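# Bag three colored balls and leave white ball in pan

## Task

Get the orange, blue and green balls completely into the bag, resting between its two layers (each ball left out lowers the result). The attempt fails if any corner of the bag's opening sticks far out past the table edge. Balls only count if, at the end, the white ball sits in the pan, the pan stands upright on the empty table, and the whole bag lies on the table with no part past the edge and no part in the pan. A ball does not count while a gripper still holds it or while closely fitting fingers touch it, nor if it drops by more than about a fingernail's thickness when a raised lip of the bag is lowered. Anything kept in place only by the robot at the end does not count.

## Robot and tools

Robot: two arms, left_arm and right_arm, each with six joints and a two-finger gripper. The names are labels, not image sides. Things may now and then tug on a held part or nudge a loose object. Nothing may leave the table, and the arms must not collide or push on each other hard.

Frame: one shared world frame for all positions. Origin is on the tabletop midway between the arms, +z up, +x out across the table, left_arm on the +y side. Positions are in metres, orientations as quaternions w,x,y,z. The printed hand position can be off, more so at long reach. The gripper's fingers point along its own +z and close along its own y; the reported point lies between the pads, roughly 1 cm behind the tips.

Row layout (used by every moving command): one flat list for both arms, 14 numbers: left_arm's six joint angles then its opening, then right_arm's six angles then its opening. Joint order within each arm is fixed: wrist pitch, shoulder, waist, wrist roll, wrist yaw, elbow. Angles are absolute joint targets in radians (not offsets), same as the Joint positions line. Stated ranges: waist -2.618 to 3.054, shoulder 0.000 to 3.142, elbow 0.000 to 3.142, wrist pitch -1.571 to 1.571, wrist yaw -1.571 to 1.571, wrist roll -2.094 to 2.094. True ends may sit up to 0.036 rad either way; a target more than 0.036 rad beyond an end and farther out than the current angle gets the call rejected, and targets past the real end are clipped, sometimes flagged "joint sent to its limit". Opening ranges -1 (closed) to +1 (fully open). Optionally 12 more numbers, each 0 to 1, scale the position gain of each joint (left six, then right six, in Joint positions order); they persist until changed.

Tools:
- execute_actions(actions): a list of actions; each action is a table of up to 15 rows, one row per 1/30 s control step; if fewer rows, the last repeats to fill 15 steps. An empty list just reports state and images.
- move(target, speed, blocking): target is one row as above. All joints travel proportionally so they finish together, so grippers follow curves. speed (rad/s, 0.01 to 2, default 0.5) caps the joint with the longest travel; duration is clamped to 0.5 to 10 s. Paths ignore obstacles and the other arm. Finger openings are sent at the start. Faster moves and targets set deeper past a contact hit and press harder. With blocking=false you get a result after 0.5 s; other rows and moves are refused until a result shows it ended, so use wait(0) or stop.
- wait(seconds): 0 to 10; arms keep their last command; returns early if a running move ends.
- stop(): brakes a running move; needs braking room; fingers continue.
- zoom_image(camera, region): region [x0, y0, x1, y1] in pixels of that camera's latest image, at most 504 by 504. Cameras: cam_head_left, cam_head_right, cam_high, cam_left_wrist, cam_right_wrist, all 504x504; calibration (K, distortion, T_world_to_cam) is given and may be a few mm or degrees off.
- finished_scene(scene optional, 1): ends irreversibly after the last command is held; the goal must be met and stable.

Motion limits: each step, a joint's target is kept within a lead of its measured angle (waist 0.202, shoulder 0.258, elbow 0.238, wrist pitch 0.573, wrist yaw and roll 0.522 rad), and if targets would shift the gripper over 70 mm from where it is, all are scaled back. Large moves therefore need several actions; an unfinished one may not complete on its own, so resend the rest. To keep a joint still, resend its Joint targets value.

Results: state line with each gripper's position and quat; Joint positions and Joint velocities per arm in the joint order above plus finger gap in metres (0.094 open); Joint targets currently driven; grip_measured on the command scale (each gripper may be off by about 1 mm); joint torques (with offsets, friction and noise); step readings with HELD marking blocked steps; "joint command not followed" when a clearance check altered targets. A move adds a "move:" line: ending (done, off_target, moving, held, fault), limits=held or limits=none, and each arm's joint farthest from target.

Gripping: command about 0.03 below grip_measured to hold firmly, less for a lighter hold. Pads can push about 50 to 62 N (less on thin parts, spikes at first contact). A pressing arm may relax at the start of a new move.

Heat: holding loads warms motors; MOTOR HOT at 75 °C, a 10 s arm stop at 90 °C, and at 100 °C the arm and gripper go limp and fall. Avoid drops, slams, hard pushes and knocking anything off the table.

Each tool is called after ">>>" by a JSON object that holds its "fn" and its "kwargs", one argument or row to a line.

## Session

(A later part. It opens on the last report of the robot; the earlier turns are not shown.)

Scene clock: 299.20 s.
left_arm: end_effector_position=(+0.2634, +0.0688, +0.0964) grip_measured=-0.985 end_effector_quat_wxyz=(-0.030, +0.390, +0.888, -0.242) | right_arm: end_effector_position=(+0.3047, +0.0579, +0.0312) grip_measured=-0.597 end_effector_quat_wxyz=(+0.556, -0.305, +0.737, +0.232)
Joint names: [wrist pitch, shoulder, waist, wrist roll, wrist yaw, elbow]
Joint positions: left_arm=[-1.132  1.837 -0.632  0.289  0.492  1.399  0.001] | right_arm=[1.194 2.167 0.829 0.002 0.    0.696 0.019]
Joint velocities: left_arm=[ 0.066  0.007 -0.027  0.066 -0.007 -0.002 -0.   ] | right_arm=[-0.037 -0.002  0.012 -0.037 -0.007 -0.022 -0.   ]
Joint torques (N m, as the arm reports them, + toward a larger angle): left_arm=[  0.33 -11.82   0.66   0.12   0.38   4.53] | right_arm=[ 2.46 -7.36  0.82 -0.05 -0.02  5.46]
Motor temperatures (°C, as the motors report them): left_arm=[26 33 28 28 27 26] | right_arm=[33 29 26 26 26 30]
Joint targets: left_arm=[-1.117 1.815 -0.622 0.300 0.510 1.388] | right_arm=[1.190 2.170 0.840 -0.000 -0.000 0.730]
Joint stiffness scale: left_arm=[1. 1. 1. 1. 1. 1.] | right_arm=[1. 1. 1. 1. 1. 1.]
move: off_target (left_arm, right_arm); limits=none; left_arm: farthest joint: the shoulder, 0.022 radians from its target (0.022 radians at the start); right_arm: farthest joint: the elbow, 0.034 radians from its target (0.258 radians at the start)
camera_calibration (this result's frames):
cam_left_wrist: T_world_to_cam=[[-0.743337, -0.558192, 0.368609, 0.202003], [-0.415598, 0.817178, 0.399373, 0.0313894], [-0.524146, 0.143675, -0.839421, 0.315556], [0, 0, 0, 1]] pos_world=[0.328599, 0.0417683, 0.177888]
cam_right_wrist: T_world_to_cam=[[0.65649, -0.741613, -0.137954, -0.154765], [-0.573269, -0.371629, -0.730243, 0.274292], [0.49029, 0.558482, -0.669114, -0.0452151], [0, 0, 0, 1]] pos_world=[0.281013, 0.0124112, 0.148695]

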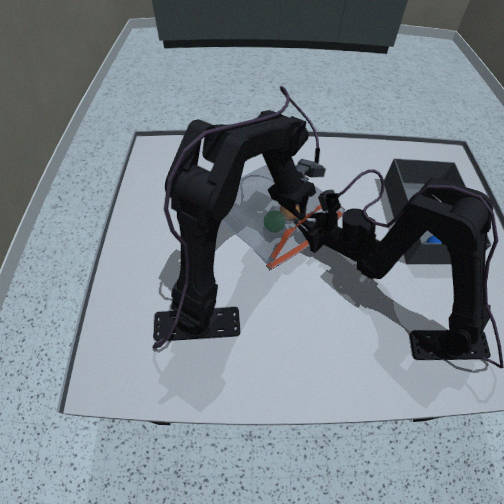

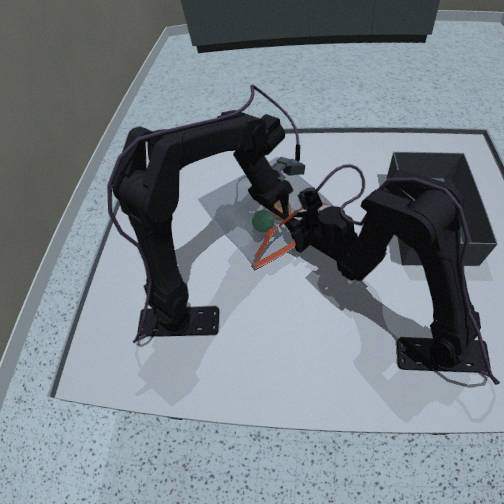

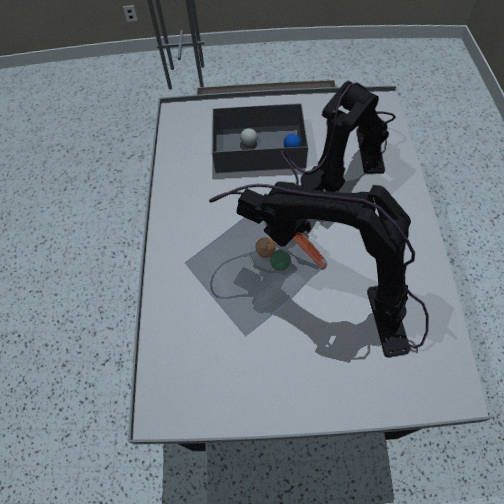

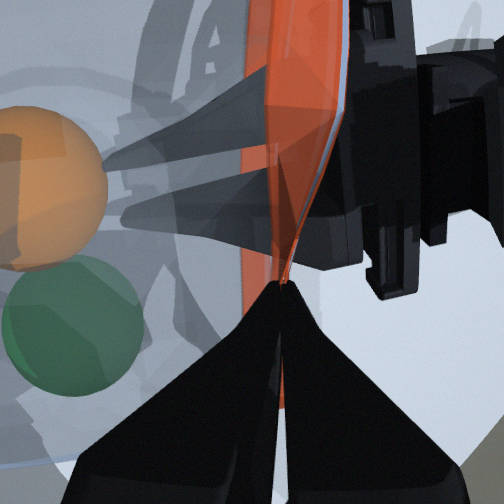

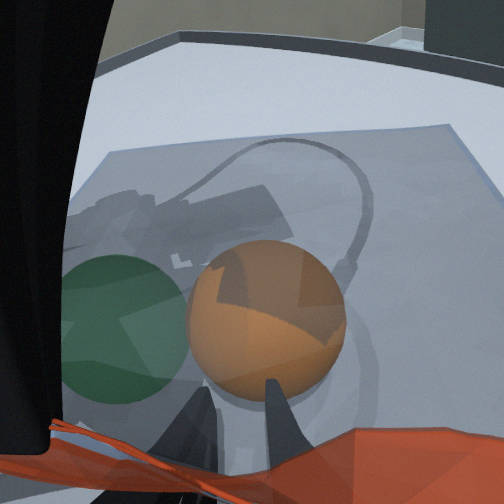

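>>> {"fn": "move", "kwargs": {
  "target": [-1.117,1.815,-0.622,0.3,0.51,1.388,-1, 1.385,1.88,0.84,0,0,0.27,-0.6],
  "speed": 0.4
}}

>>> {"fn": "move", "kwargs": {
  "target": [-1.117,1.815,-0.622,0.3,0.51,1.388,-1, 0.0,0.9,0.3,0,0,0.62,0.6],
  "speed": 0.9
}}

>>> {"fn": "move", "kwargs": {
  "target": [-1.117,1.815,-0.622,0.3,0.51,1.388,-1, -1.565,1.832,-0.08,0,0,1.635,0.6],
  "speed": 0.9
}}

Scene clock: 310.20 s.
left_arm: end_effector_position=(+0.2634, +0.0688, +0.0964) grip_measured=-0.985 end_effector_quat_wxyz=(-0.030, +0.390, +0.888, -0.242) | right_arm: end_effector_position=(+0.2384, -0.0087, +0.0618) grip_measured=-0.597 end_effector_quat_wxyz=(+0.569, -0.301, +0.727, +0.237)
Joint names: [wrist pitch, shoulder, waist, wrist roll, wrist yaw, elbow]
Joint positions: left_arm=[-1.132  1.837 -0.632  0.289  0.492  1.399  0.001] | right_arm=[1.367 1.9   0.829 0.002 0.    0.291 0.019]
Joint velocities: left_arm=[-0.051  0.002 -0.007  0.066 -0.007  0.002 -0.   ] | right_arm=[-0.037  0.007  0.012 -0.007 -0.037 -0.002  0.   ]
Joint torques (N m, as the arm reports them, + toward a larger angle): left_arm=[  0.33 -11.82   0.66   0.11   0.39   4.51] | right_arm=[ 2.72 -6.58  0.81 -0.05 -0.02  1.33]
Motor temperatures (°C, as the motors report them): left_arm=[26 33 28 28 27 26] | right_arm=[34 29 26 26 26 30]
Joint targets: left_arm=[-1.117 1.815 -0.622 0.300 0.510 1.388] | right_arm=[1.385 1.880 0.840 -0.000 0.000 0.270]
Joint stiffness scale: left_arm=[1. 1. 1. 1. 1. 1.] | right_arm=[1. 1. 1. 1. 1. 1.]
move: off_target (left_arm, right_arm); limits=none; left_arm: farthest joint: the shoulder, 0.022 radians from its target (0.022 radians at the start); right_arm: farthest joint: the elbow, 0.021 radians from its target (0.426 radians at the start)
camera_calibration (this result's frames):
cam_left_wrist: T_world_to_cam=[[-0.743337, -0.558192, 0.368609, 0.202003], [-0.415598, 0.817178, 0.399373, 0.0313894], [-0.524146, 0.143675, -0.839421, 0.315556], [0, 0, 0, 1]] pos_world=[0.328599, 0.0417683, 0.177888]
cam_right_wrist: T_world_to_cam=[[0.65997, -0.738118, -0.140079, -0.157068], [-0.554697, -0.352976, -0.753471, 0.231059], [0.506706, 0.574969, -0.642385, 0.0395569], [0, 0, 0, 1]] pos_world=[0.211784, -0.0571204, 0.177505]

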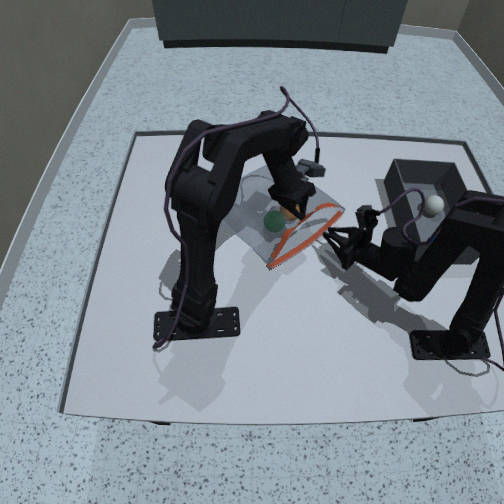

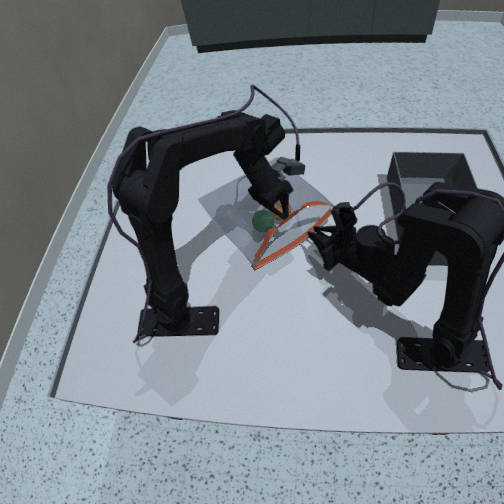

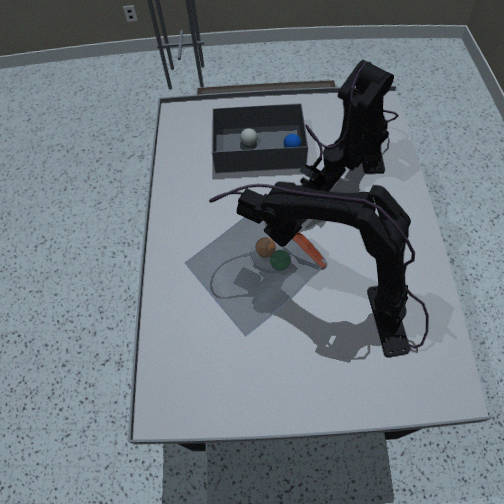

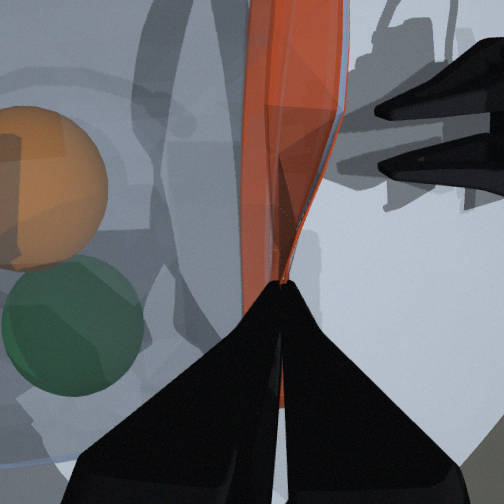

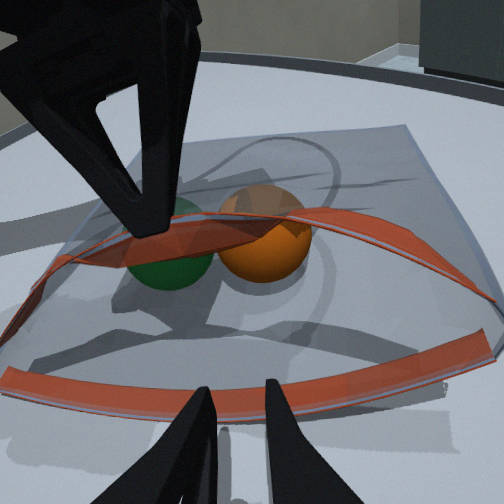

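Scene clock: 312.60 s.
left_arm: end_effector_position=(+0.2634, +0.0688, +0.0964) grip_measured=-0.985 end_effector_quat_wxyz=(-0.030, +0.390, +0.888, -0.242) | right_arm: end_effector_position=(+0.2913, -0.1976, +0.2256) grip_measured=+0.597 end_effector_quat_wxyz=(+0.578, -0.109, +0.805, +0.079)
Joint names: [wrist pitch, shoulder, waist, wrist roll, wrist yaw, elbow]
Joint positions: left_arm=[-1.132  1.837 -0.632  0.289  0.492  1.399  0.001] | right_arm=[ 0.004  0.914  0.311  0.002 -0.     0.584  0.075]
Joint velocities: left_arm=[-0.051  0.012 -0.022  0.007 -0.022  0.002  0.   ] | right_arm=[-0.081 -0.007  0.012 -0.007 -0.022 -0.002  0.   ]
Joint torques (N m, as the arm reports them, + toward a larger angle): left_arm=[  0.33 -11.82   0.65   0.12   0.4    4.54] | right_arm=[ 2.45 -2.36 -0.76 -0.05 -0.01  8.46]
Motor temperatures (°C, as the motors report them): left_arm=[26 33 28 28 27 26] | right_arm=[34 29 26 26 26 30]
Joint targets: left_arm=[-1.117 1.815 -0.622 0.300 0.510 1.388] | right_arm=[-0.000 0.900 0.300 0.000 0.000 0.620]
Joint stiffness scale: left_arm=[1. 1. 1. 1. 1. 1.] | right_arm=[1. 1. 1. 1. 1. 1.]
move: off_target (left_arm, right_arm); limits=none; left_arm: farthest joint: the shoulder, 0.022 radians from its target (0.022 radians at the start); right_arm: farthest joint: the elbow, 0.036 radians from its target (0.329 radians at the start)
camera_calibration (this result's frames):
cam_left_wrist: T_world_to_cam=[[-0.743337, -0.558192, 0.368609, 0.202003], [-0.415598, 0.817178, 0.399373, 0.0313894], [-0.524146, 0.143675, -0.839421, 0.315556], [0, 0, 0, 1]] pos_world=[0.328599, 0.0417683, 0.177888]
cam_right_wrist: T_world_to_cam=[[0.198183, -0.970822, -0.135014, -0.221153], [-0.715379, -0.0491027, -0.697009, 0.411237], [0.670042, 0.234721, -0.704237, 0.125681], [0, 0, 0, 1]] pos_world=[0.253808, -0.224008, 0.345287]

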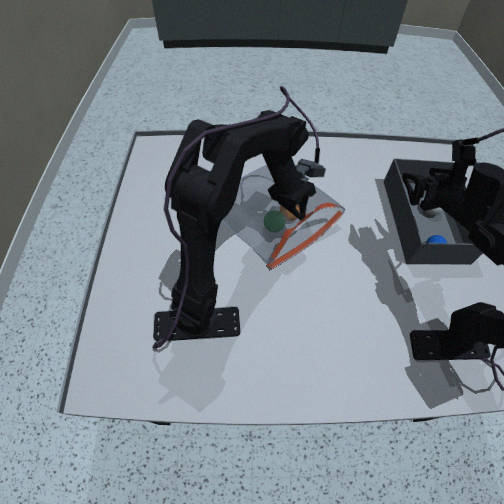

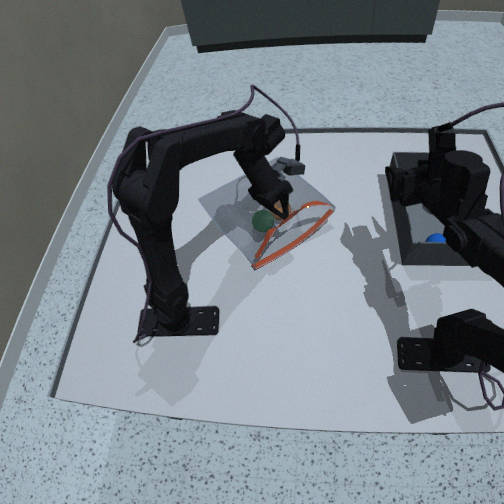

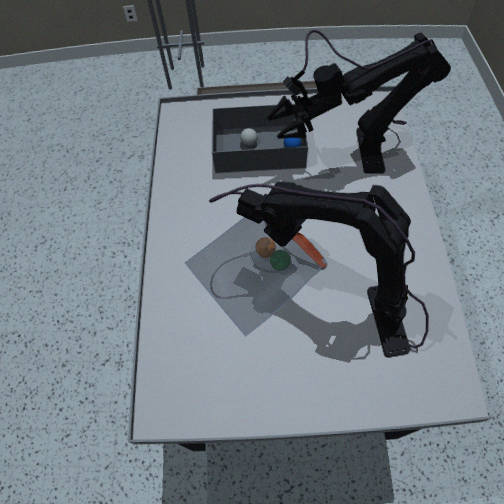

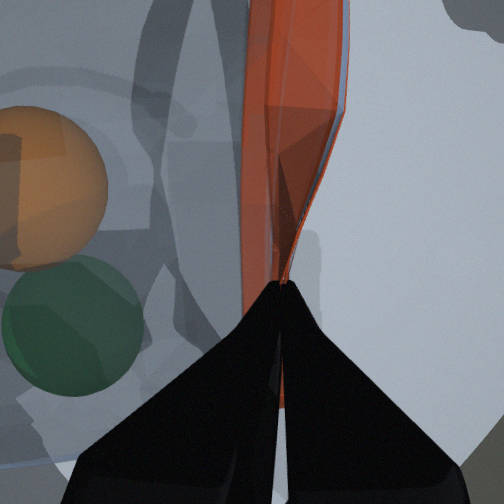

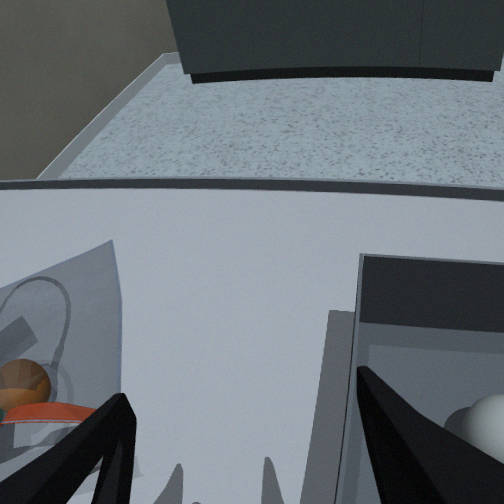

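Scene clock: 315.23 s.
left_arm: end_effector_position=(+0.2634, +0.0688, +0.0964) grip_measured=-0.985 end_effector_quat_wxyz=(-0.030, +0.390, +0.888, -0.242) | right_arm: end_effector_position=(+0.2424, -0.3217, +0.1310) grip_measured=+0.597 end_effector_quat_wxyz=(-0.113, +0.057, +0.992, +0.006)
Joint names: [wrist pitch, shoulder, waist, wrist roll, wrist yaw, elbow]
Joint positions: left_arm=[-1.132  1.837 -0.632  0.289  0.492  1.399  0.001] | right_arm=[-1.556  1.836 -0.071  0.002 -0.     1.594  0.075]
Joint velocities: left_arm=[ 0.007  0.012  0.007  0.037 -0.037  0.002 -0.001] | right_arm=[ 0.022 -0.012  0.017 -0.037 -0.081  0.012  0.   ]
Joint torques (N m, as the arm reports them, + toward a larger angle): left_arm=[  0.33 -11.82   0.69   0.12   0.39   4.53] | right_arm=[ 0.17 -6.94 -0.57 -0.05 -0.01  7.24]
Motor temperatures (°C, as the motors report them): left_arm=[26 33 28 28 27 26] | right_arm=[33 29 26 26 26 31]
Joint targets: left_arm=[-1.117 1.815 -0.622 0.300 0.510 1.388] | right_arm=[-1.565 1.832 -0.080 -0.000 0.000 1.635]
Joint stiffness scale: left_arm=[1. 1. 1. 1. 1. 1.] | right_arm=[1. 1. 1. 1. 1. 1.]
move: off_target (left_arm, right_arm); limits=none; left_arm: farthest joint: the shoulder, 0.022 radians from its target (0.022 radians at the start); right_arm: farthest joint: the elbow, 0.041 radians from its target (1.051 radians at the start)
camera_calibration (this result's frames):
cam_left_wrist: T_world_to_cam=[[-0.743337, -0.558192, 0.368609, 0.202003], [-0.415598, 0.817178, 0.399373, 0.0313894], [-0.524146, 0.143675, -0.839421, 0.315556], [0, 0, 0, 1]] pos_world=[0.328599, 0.0417683, 0.177888]
cam_right_wrist: T_world_to_cam=[[-0.250657, -0.96654, 0.0545019, -0.259351], [-0.742483, 0.228067, 0.629845, 0.226146], [-0.621201, 0.117409, -0.774806, 0.40551], [0, 0, 0, 1]] pos_world=[0.354804, -0.34986, 0.185889]

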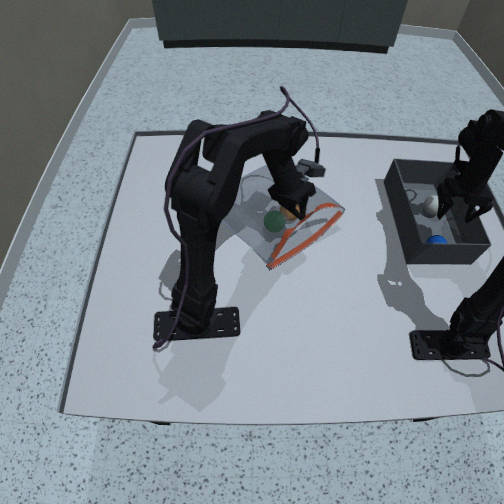

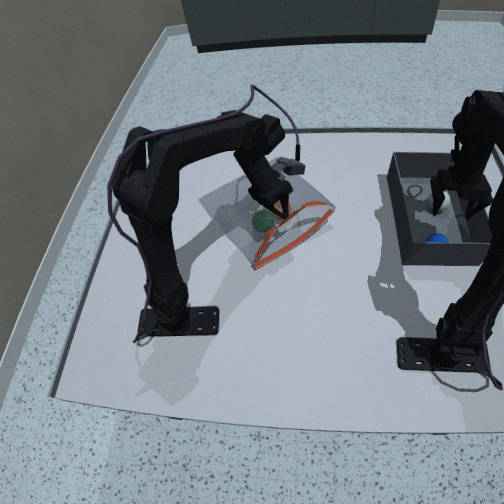

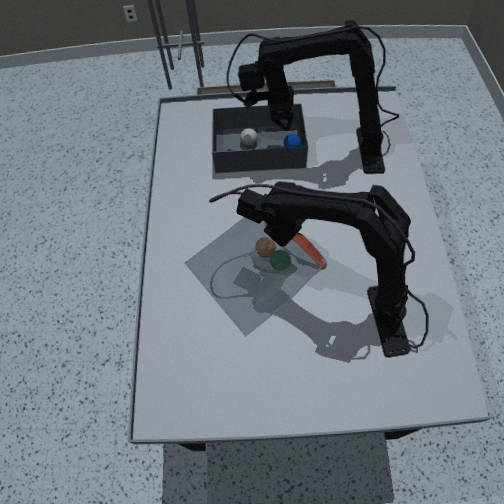

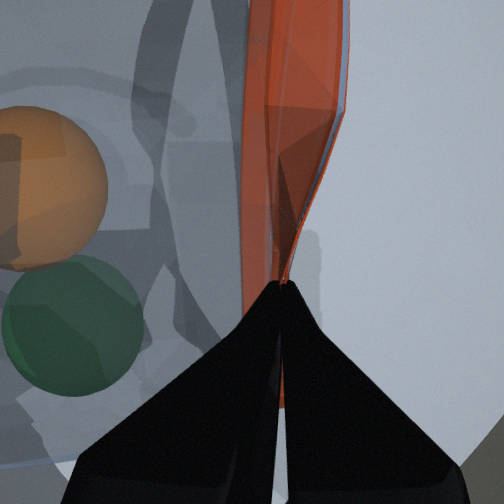

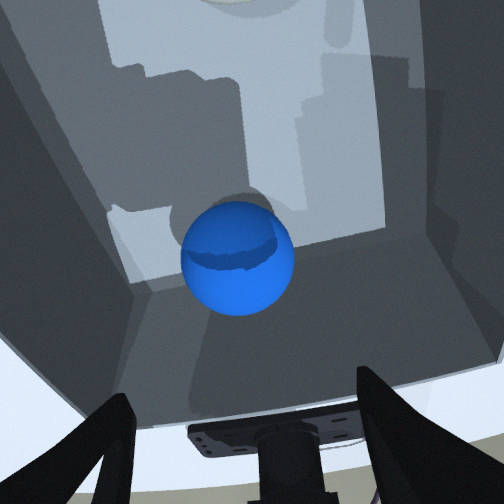

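>>> {"fn": "move", "kwargs": {
  "target": [-1.117,1.815,-0.622,0.3,0.51,1.388,-1, -1.137,1.835,-0.08,0,0,1.177,0.6],
  "speed": 0.25
}}

Scene clock: 321.33 s.
left_arm: end_effector_position=(+0.2634, +0.0688, +0.0964) grip_measured=-0.985 end_effector_quat_wxyz=(-0.030, +0.390, +0.888, -0.242) | right_arm: end_effector_position=(+0.2236, -0.3196, +0.0323) grip_measured=+0.597 end_effector_quat_wxyz=(-0.110, +0.057, +0.992, +0.006)
Joint names: [wrist pitch, shoulder, waist, wrist roll, wrist yaw, elbow]
Joint positions: left_arm=[-1.132  1.837 -0.632  0.289  0.492  1.399  0.001] | right_arm=[-1.15   1.836 -0.071  0.002 -0.     1.193  0.075]
Joint velocities: left_arm=[-0.095 -0.012  0.007 -0.125  0.007 -0.017 -0.001] | right_arm=[-0.007 -0.002  0.002 -0.037  0.022  0.007 -0.002]
Joint torques (N m, as the arm reports them, + toward a larger angle): left_arm=[  0.33 -11.83   0.64   0.1    0.39   4.5 ] | right_arm=[ 0.43 -6.46 -0.59 -0.05 -0.01  3.38]
Motor temperatures (°C, as the motors report them): left_arm=[26 33 28 28 27 26] | right_arm=[32 29 26 26 26 31]
Joint targets: left_arm=[-1.117 1.815 -0.622 0.300 0.510 1.388] | right_arm=[-1.137 1.835 -0.080 0.000 -0.000 1.177]
Joint stiffness scale: left_arm=[1. 1. 1. 1. 1. 1.] | right_arm=[1. 1. 1. 1. 1. 1.]
move: off_target (left_arm); limits=none; left_arm: farthest joint: the shoulder, 0.022 radians from its target (0.022 radians at the start); right_arm: farthest joint: the elbow, 0.016 radians from its target (0.417 radians at the start)
camera_calibration (this result's frames):
cam_left_wrist: T_world_to_cam=[[-0.743337, -0.558192, 0.368609, 0.202003], [-0.415598, 0.817178, 0.399373, 0.0313894], [-0.524146, 0.143675, -0.839421, 0.315556], [0, 0, 0, 1]] pos_world=[0.328599, 0.0417683, 0.177888]
cam_right_wrist: T_world_to_cam=[[-0.250924, -0.96651, 0.0538013, -0.256551], [-0.745577, 0.228415, 0.626052, 0.274787], [-0.617375, 0.116978, -0.777923, 0.316219], [0, 0, 0, 1]] pos_world=[0.335726, -0.347716, 0.0877661]

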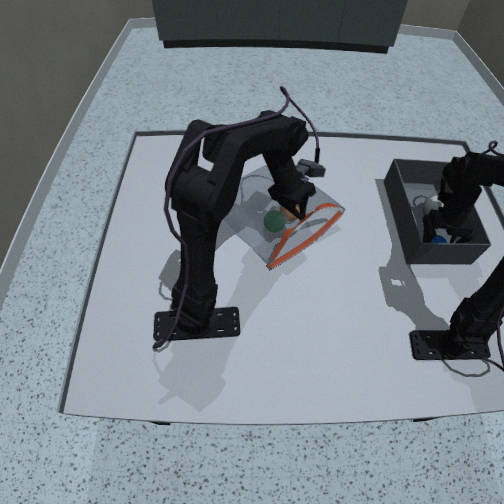

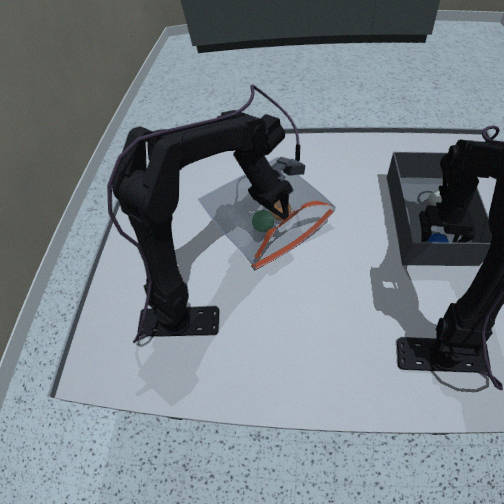

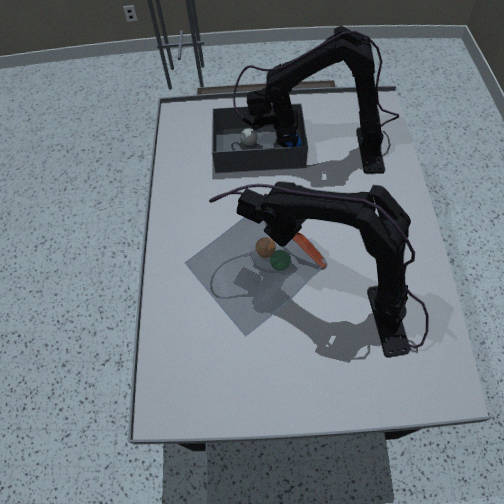

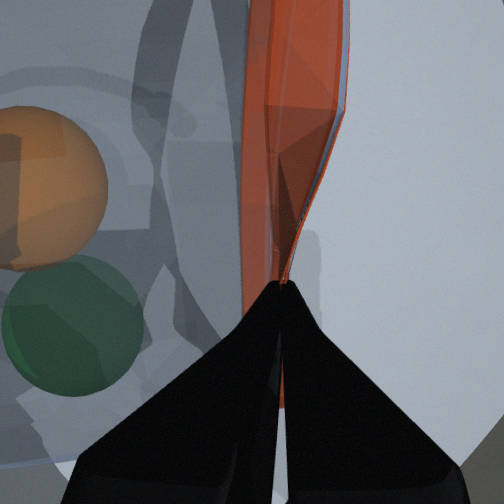

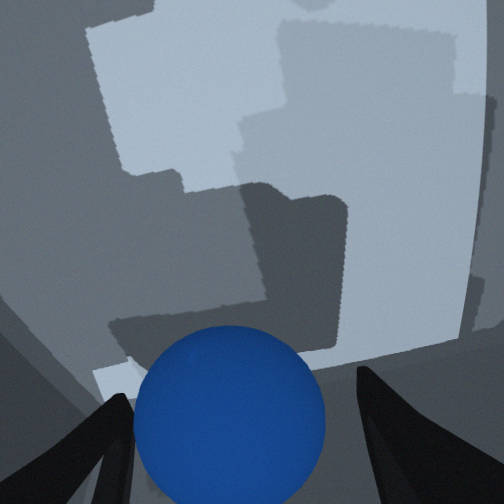

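>>> {"fn": "execute_actions", "kwargs": {
  "actions": [
    [[-1.117,1.815,-0.622,0.3,0.51,1.388,-1, -1.137,1.835,-0.08,0,0,1.162,0.45]],
    [[-1.117,1.815,-0.622,0.3,0.51,1.388,-1, -1.137,1.835,-0.08,0,0,1.162,0.22]],
    [[-1.117,1.815,-0.622,0.3,0.51,1.388,-1, -1.137,1.835,-0.08,0,0,1.162,0.06]]
  ]
}}

>>> {"fn": "move", "kwargs": {
  "target": [-1.117,1.815,-0.622,0.3,0.51,1.388,-1, -1.55,1.8,-0.08,0,0,1.72,0.06],
  "speed": 0.4
}}

Scene clock: 327.73 s.
left_arm: end_effector_position=(+0.2634, +0.0688, +0.0964) grip_measured=-0.985 end_effector_quat_wxyz=(-0.030, +0.390, +0.888, -0.242) | right_arm: end_effector_position=(+0.2238, -0.3195, +0.0323) grip_measured=+0.072 end_effector_quat_wxyz=(-0.110, +0.057, +0.992, +0.006)
Joint names: [wrist pitch, shoulder, waist, wrist roll, wrist yaw, elbow]
Joint positions: left_arm=[-1.132  1.837 -0.632  0.289  0.492  1.399  0.001] | right_arm=[-1.149  1.836 -0.071  0.002 -0.001  1.193  0.05 ]
Joint velocities: left_arm=[-0.037  0.012 -0.002 -0.007  0.051 -0.002 -0.001] | right_arm=[-0.007  0.007 -0.002  0.037 -0.11  -0.022  0.001]
Joint torques (N m, as the arm reports them, + toward a larger angle): left_arm=[  0.34 -11.83   0.65   0.12   0.39   4.53] | right_arm=[ 0.43 -6.45 -0.6  -0.05 -0.01  2.42]
Motor temperatures (°C, as the motors report them): left_arm=[26 33 28 28 27 26] | right_arm=[31 29 26 26 26 30]
Joint targets: left_arm=[-1.117 1.815 -0.622 0.300 0.510 1.388] | right_arm=[-1.137 1.835 -0.080 -0.000 0.000 1.162]
Joint stiffness scale: left_arm=[1. 1. 1. 1. 1. 1.] | right_arm=[1. 1. 1. 1. 1. 1.]
Step readings (joint positions; steps 1 to 15: 1st action; 16 to 30: 2nd action; 31 to 45: 3rd action):
0: left_arm=[-1.132 1.837 -0.632 0.289 0.492 1.399] | right_arm=[-1.149 1.836 -0.071 0.002 -0.000 1.193]
1: left_arm=[-1.132 1.837 -0.632 0.289 0.492 1.399] | right_arm=[-1.149 1.836 -0.071 0.002 -0.000 1.193]
2: left_arm=[-1.132 1.837 -0.632 0.289 0.492 1.399] | right_arm=[-1.149 1.836 -0.071 0.002 -0.000 1.193]
4: left_arm=[-1.132 1.837 -0.632 0.289 0.492 1.399] | right_arm=[-1.149 1.836 -0.071 0.002 -0.000 1.193]
8: left_arm=[-1.132 1.837 -0.632 0.289 0.492 1.399] | right_arm=[-1.149 1.836 -0.071 0.002 -0.000 1.193]
15: left_arm=[-1.132 1.837 -0.632 0.289 0.492 1.399] | right_arm=[-1.149 1.836 -0.071 0.002 -0.000 1.193]
16: left_arm=[-1.132 1.837 -0.632 0.289 0.492 1.399] | right_arm=[-1.149 1.836 -0.071 0.002 -0.000 1.193]
17: left_arm=[-1.132 1.837 -0.632 0.289 0.492 1.399] | right_arm=[-1.149 1.836 -0.071 0.002 -0.001 1.193]
19: left_arm=[-1.132 1.837 -0.632 0.289 0.492 1.399] | right_arm=[-1.149 1.836 -0.071 0.002 -0.001 1.193]
23: left_arm=[-1.132 1.837 -0.632 0.289 0.492 1.399] | right_arm=[-1.149 1.836 -0.071 0.002 -0.001 1.193]
30: left_arm=[-1.132 1.837 -0.632 0.289 0.492 1.399] | right_arm=[-1.149 1.836 -0.071 0.002 -0.001 1.193]
31: left_arm=[-1.132 1.837 -0.632 0.289 0.492 1.399] | right_arm=[-1.149 1.836 -0.071 0.002 -0.001 1.193]
32: left_arm=[-1.132 1.837 -0.632 0.289 0.492 1.399] | right_arm=[-1.149 1.836 -0.071 0.002 -0.001 1.193]
34: left_arm=[-1.132 1.837 -0.632 0.289 0.492 1.399] | right_arm=[-1.149 1.836 -0.071 0.002 -0.001 1.193]
38: left_arm=[-1.132 1.837 -0.632 0.289 0.492 1.399] | right_arm=[-1.149 1.836 -0.071 0.002 -0.001 1.193]
45: Joint positions above
camera_calibration (this result's frames):
cam_left_wrist: T_world_to_cam=[[-0.743337, -0.558192, 0.368609, 0.202003], [-0.415598, 0.817178, 0.399373, 0.0313894], [-0.524146, 0.143675, -0.839421, 0.315556], [0, 0, 0, 1]] pos_world=[0.328599, 0.0417683, 0.177888]
cam_right_wrist: T_world_to_cam=[[-0.251048, -0.966505, 0.0533255, -0.25641], [-0.746059, 0.228299, 0.62552, 0.275033], [-0.616743, 0.117251, -0.778383, 0.31626], [0, 0, 0, 1]] pos_world=[0.335871, -0.347694, 0.0878061]

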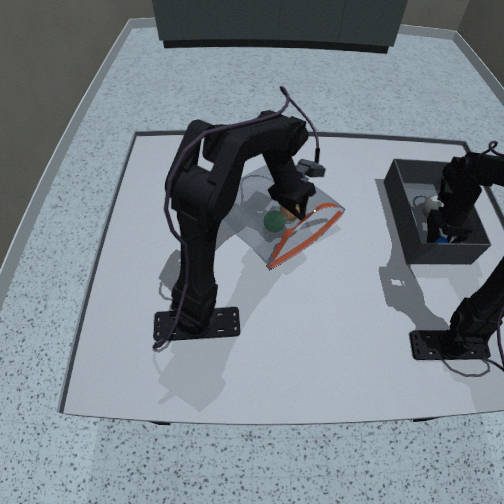

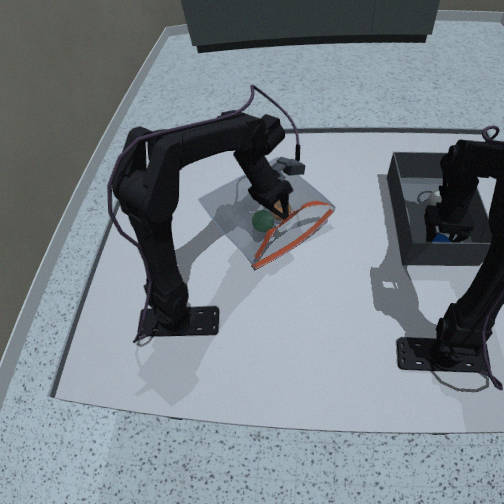

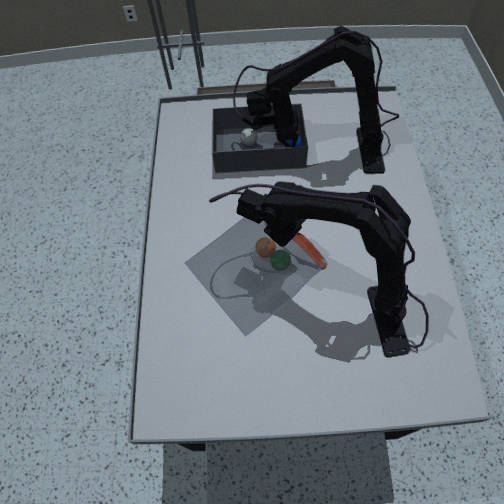

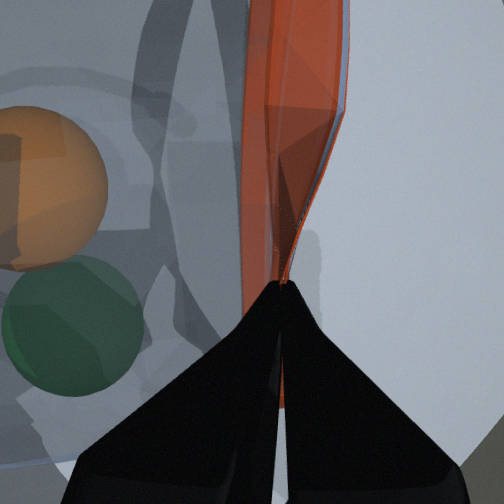

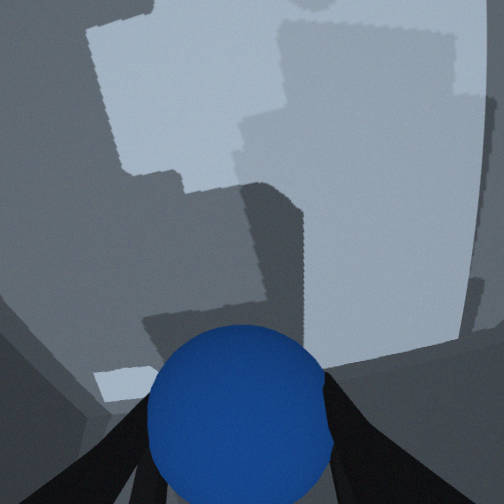

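Scene clock: 329.73 s.
left_arm: end_effector_position=(+0.2634, +0.0688, +0.0964) grip_measured=-0.985 end_effector_quat_wxyz=(-0.030, +0.390, +0.888, -0.242) | right_arm: end_effector_position=(+0.2661, -0.3243, +0.1541) grip_measured=+0.072 end_effector_quat_wxyz=(-0.052, +0.057, +0.997, +0.003)
Joint names: [wrist pitch, shoulder, waist, wrist roll, wrist yaw, elbow]
Joint positions: left_arm=[-1.132  1.837 -0.632  0.289  0.492  1.399  0.001] | right_arm=[-1.541  1.818 -0.071  0.002 -0.001  1.684  0.05 ]
Joint velocities: left_arm=[ 0.051  0.007  0.002  0.066 -0.022 -0.012 -0.001] | right_arm=[ 0.022 -0.007  0.002 -0.051 -0.022 -0.002  0.001]
Joint torques (N m, as the arm reports them, + toward a larger angle): left_arm=[  0.33 -11.82   0.68   0.11   0.39   4.52] | right_arm=[ 0.45 -8.01 -0.6  -0.05 -0.01  7.07]
Motor temperatures (°C, as the motors report them): left_arm=[26 33 28 28 27 26] | right_arm=[31 29 26 26 26 31]
Joint targets: left_arm=[-1.117 1.815 -0.622 0.300 0.510 1.388] | right_arm=[-1.550 1.800 -0.080 0.000 -0.000 1.720]
Joint stiffness scale: left_arm=[1. 1. 1. 1. 1. 1.] | right_arm=[1. 1. 1. 1. 1. 1.]
move: off_target (left_arm, right_arm); limits=none; left_arm: farthest joint: the shoulder, 0.022 radians from its target (0.022 radians at the start); right_arm: farthest joint: the elbow, 0.036 radians from its target (0.527 radians at the start)
camera_calibration (this result's frames):
cam_left_wrist: T_world_to_cam=[[-0.743337, -0.558192, 0.368609, 0.202003], [-0.415598, 0.817178, 0.399373, 0.0313894], [-0.524146, 0.143675, -0.839421, 0.315556], [0, 0, 0, 1]] pos_world=[0.328599, 0.0417683, 0.177888]
cam_right_wrist: T_world_to_cam=[[-0.256221, -0.965923, 0.0366489, -0.252745], [-0.812663, 0.235786, 0.532901, 0.265919], [-0.523383, 0.106757, -0.845384, 0.419806], [0, 0, 0, 1]] pos_world=[0.371064, -0.35165, 0.222451]

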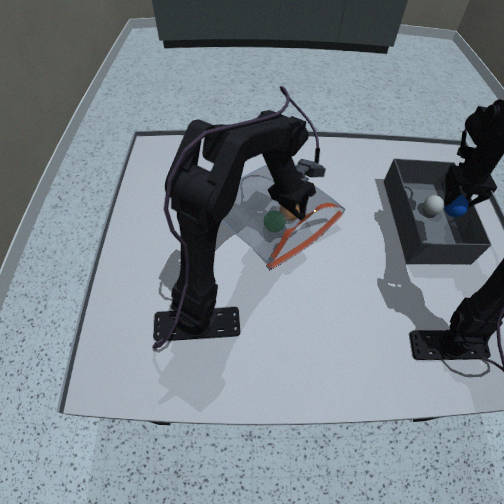

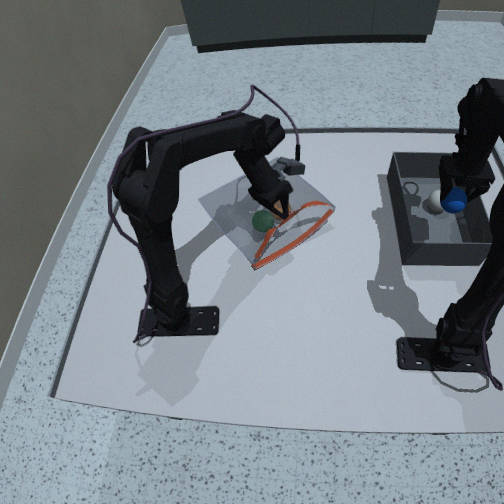

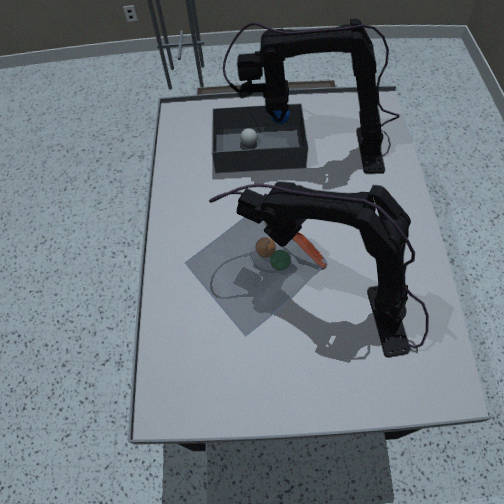

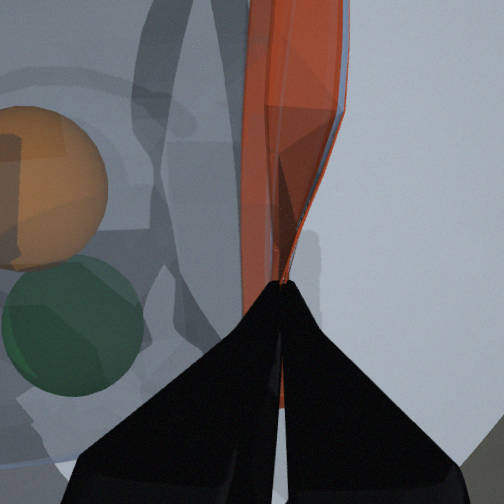

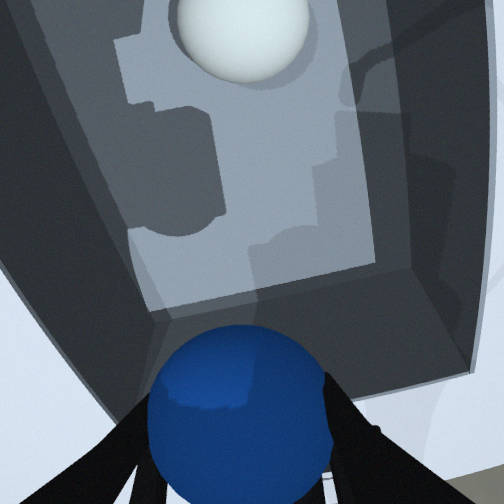

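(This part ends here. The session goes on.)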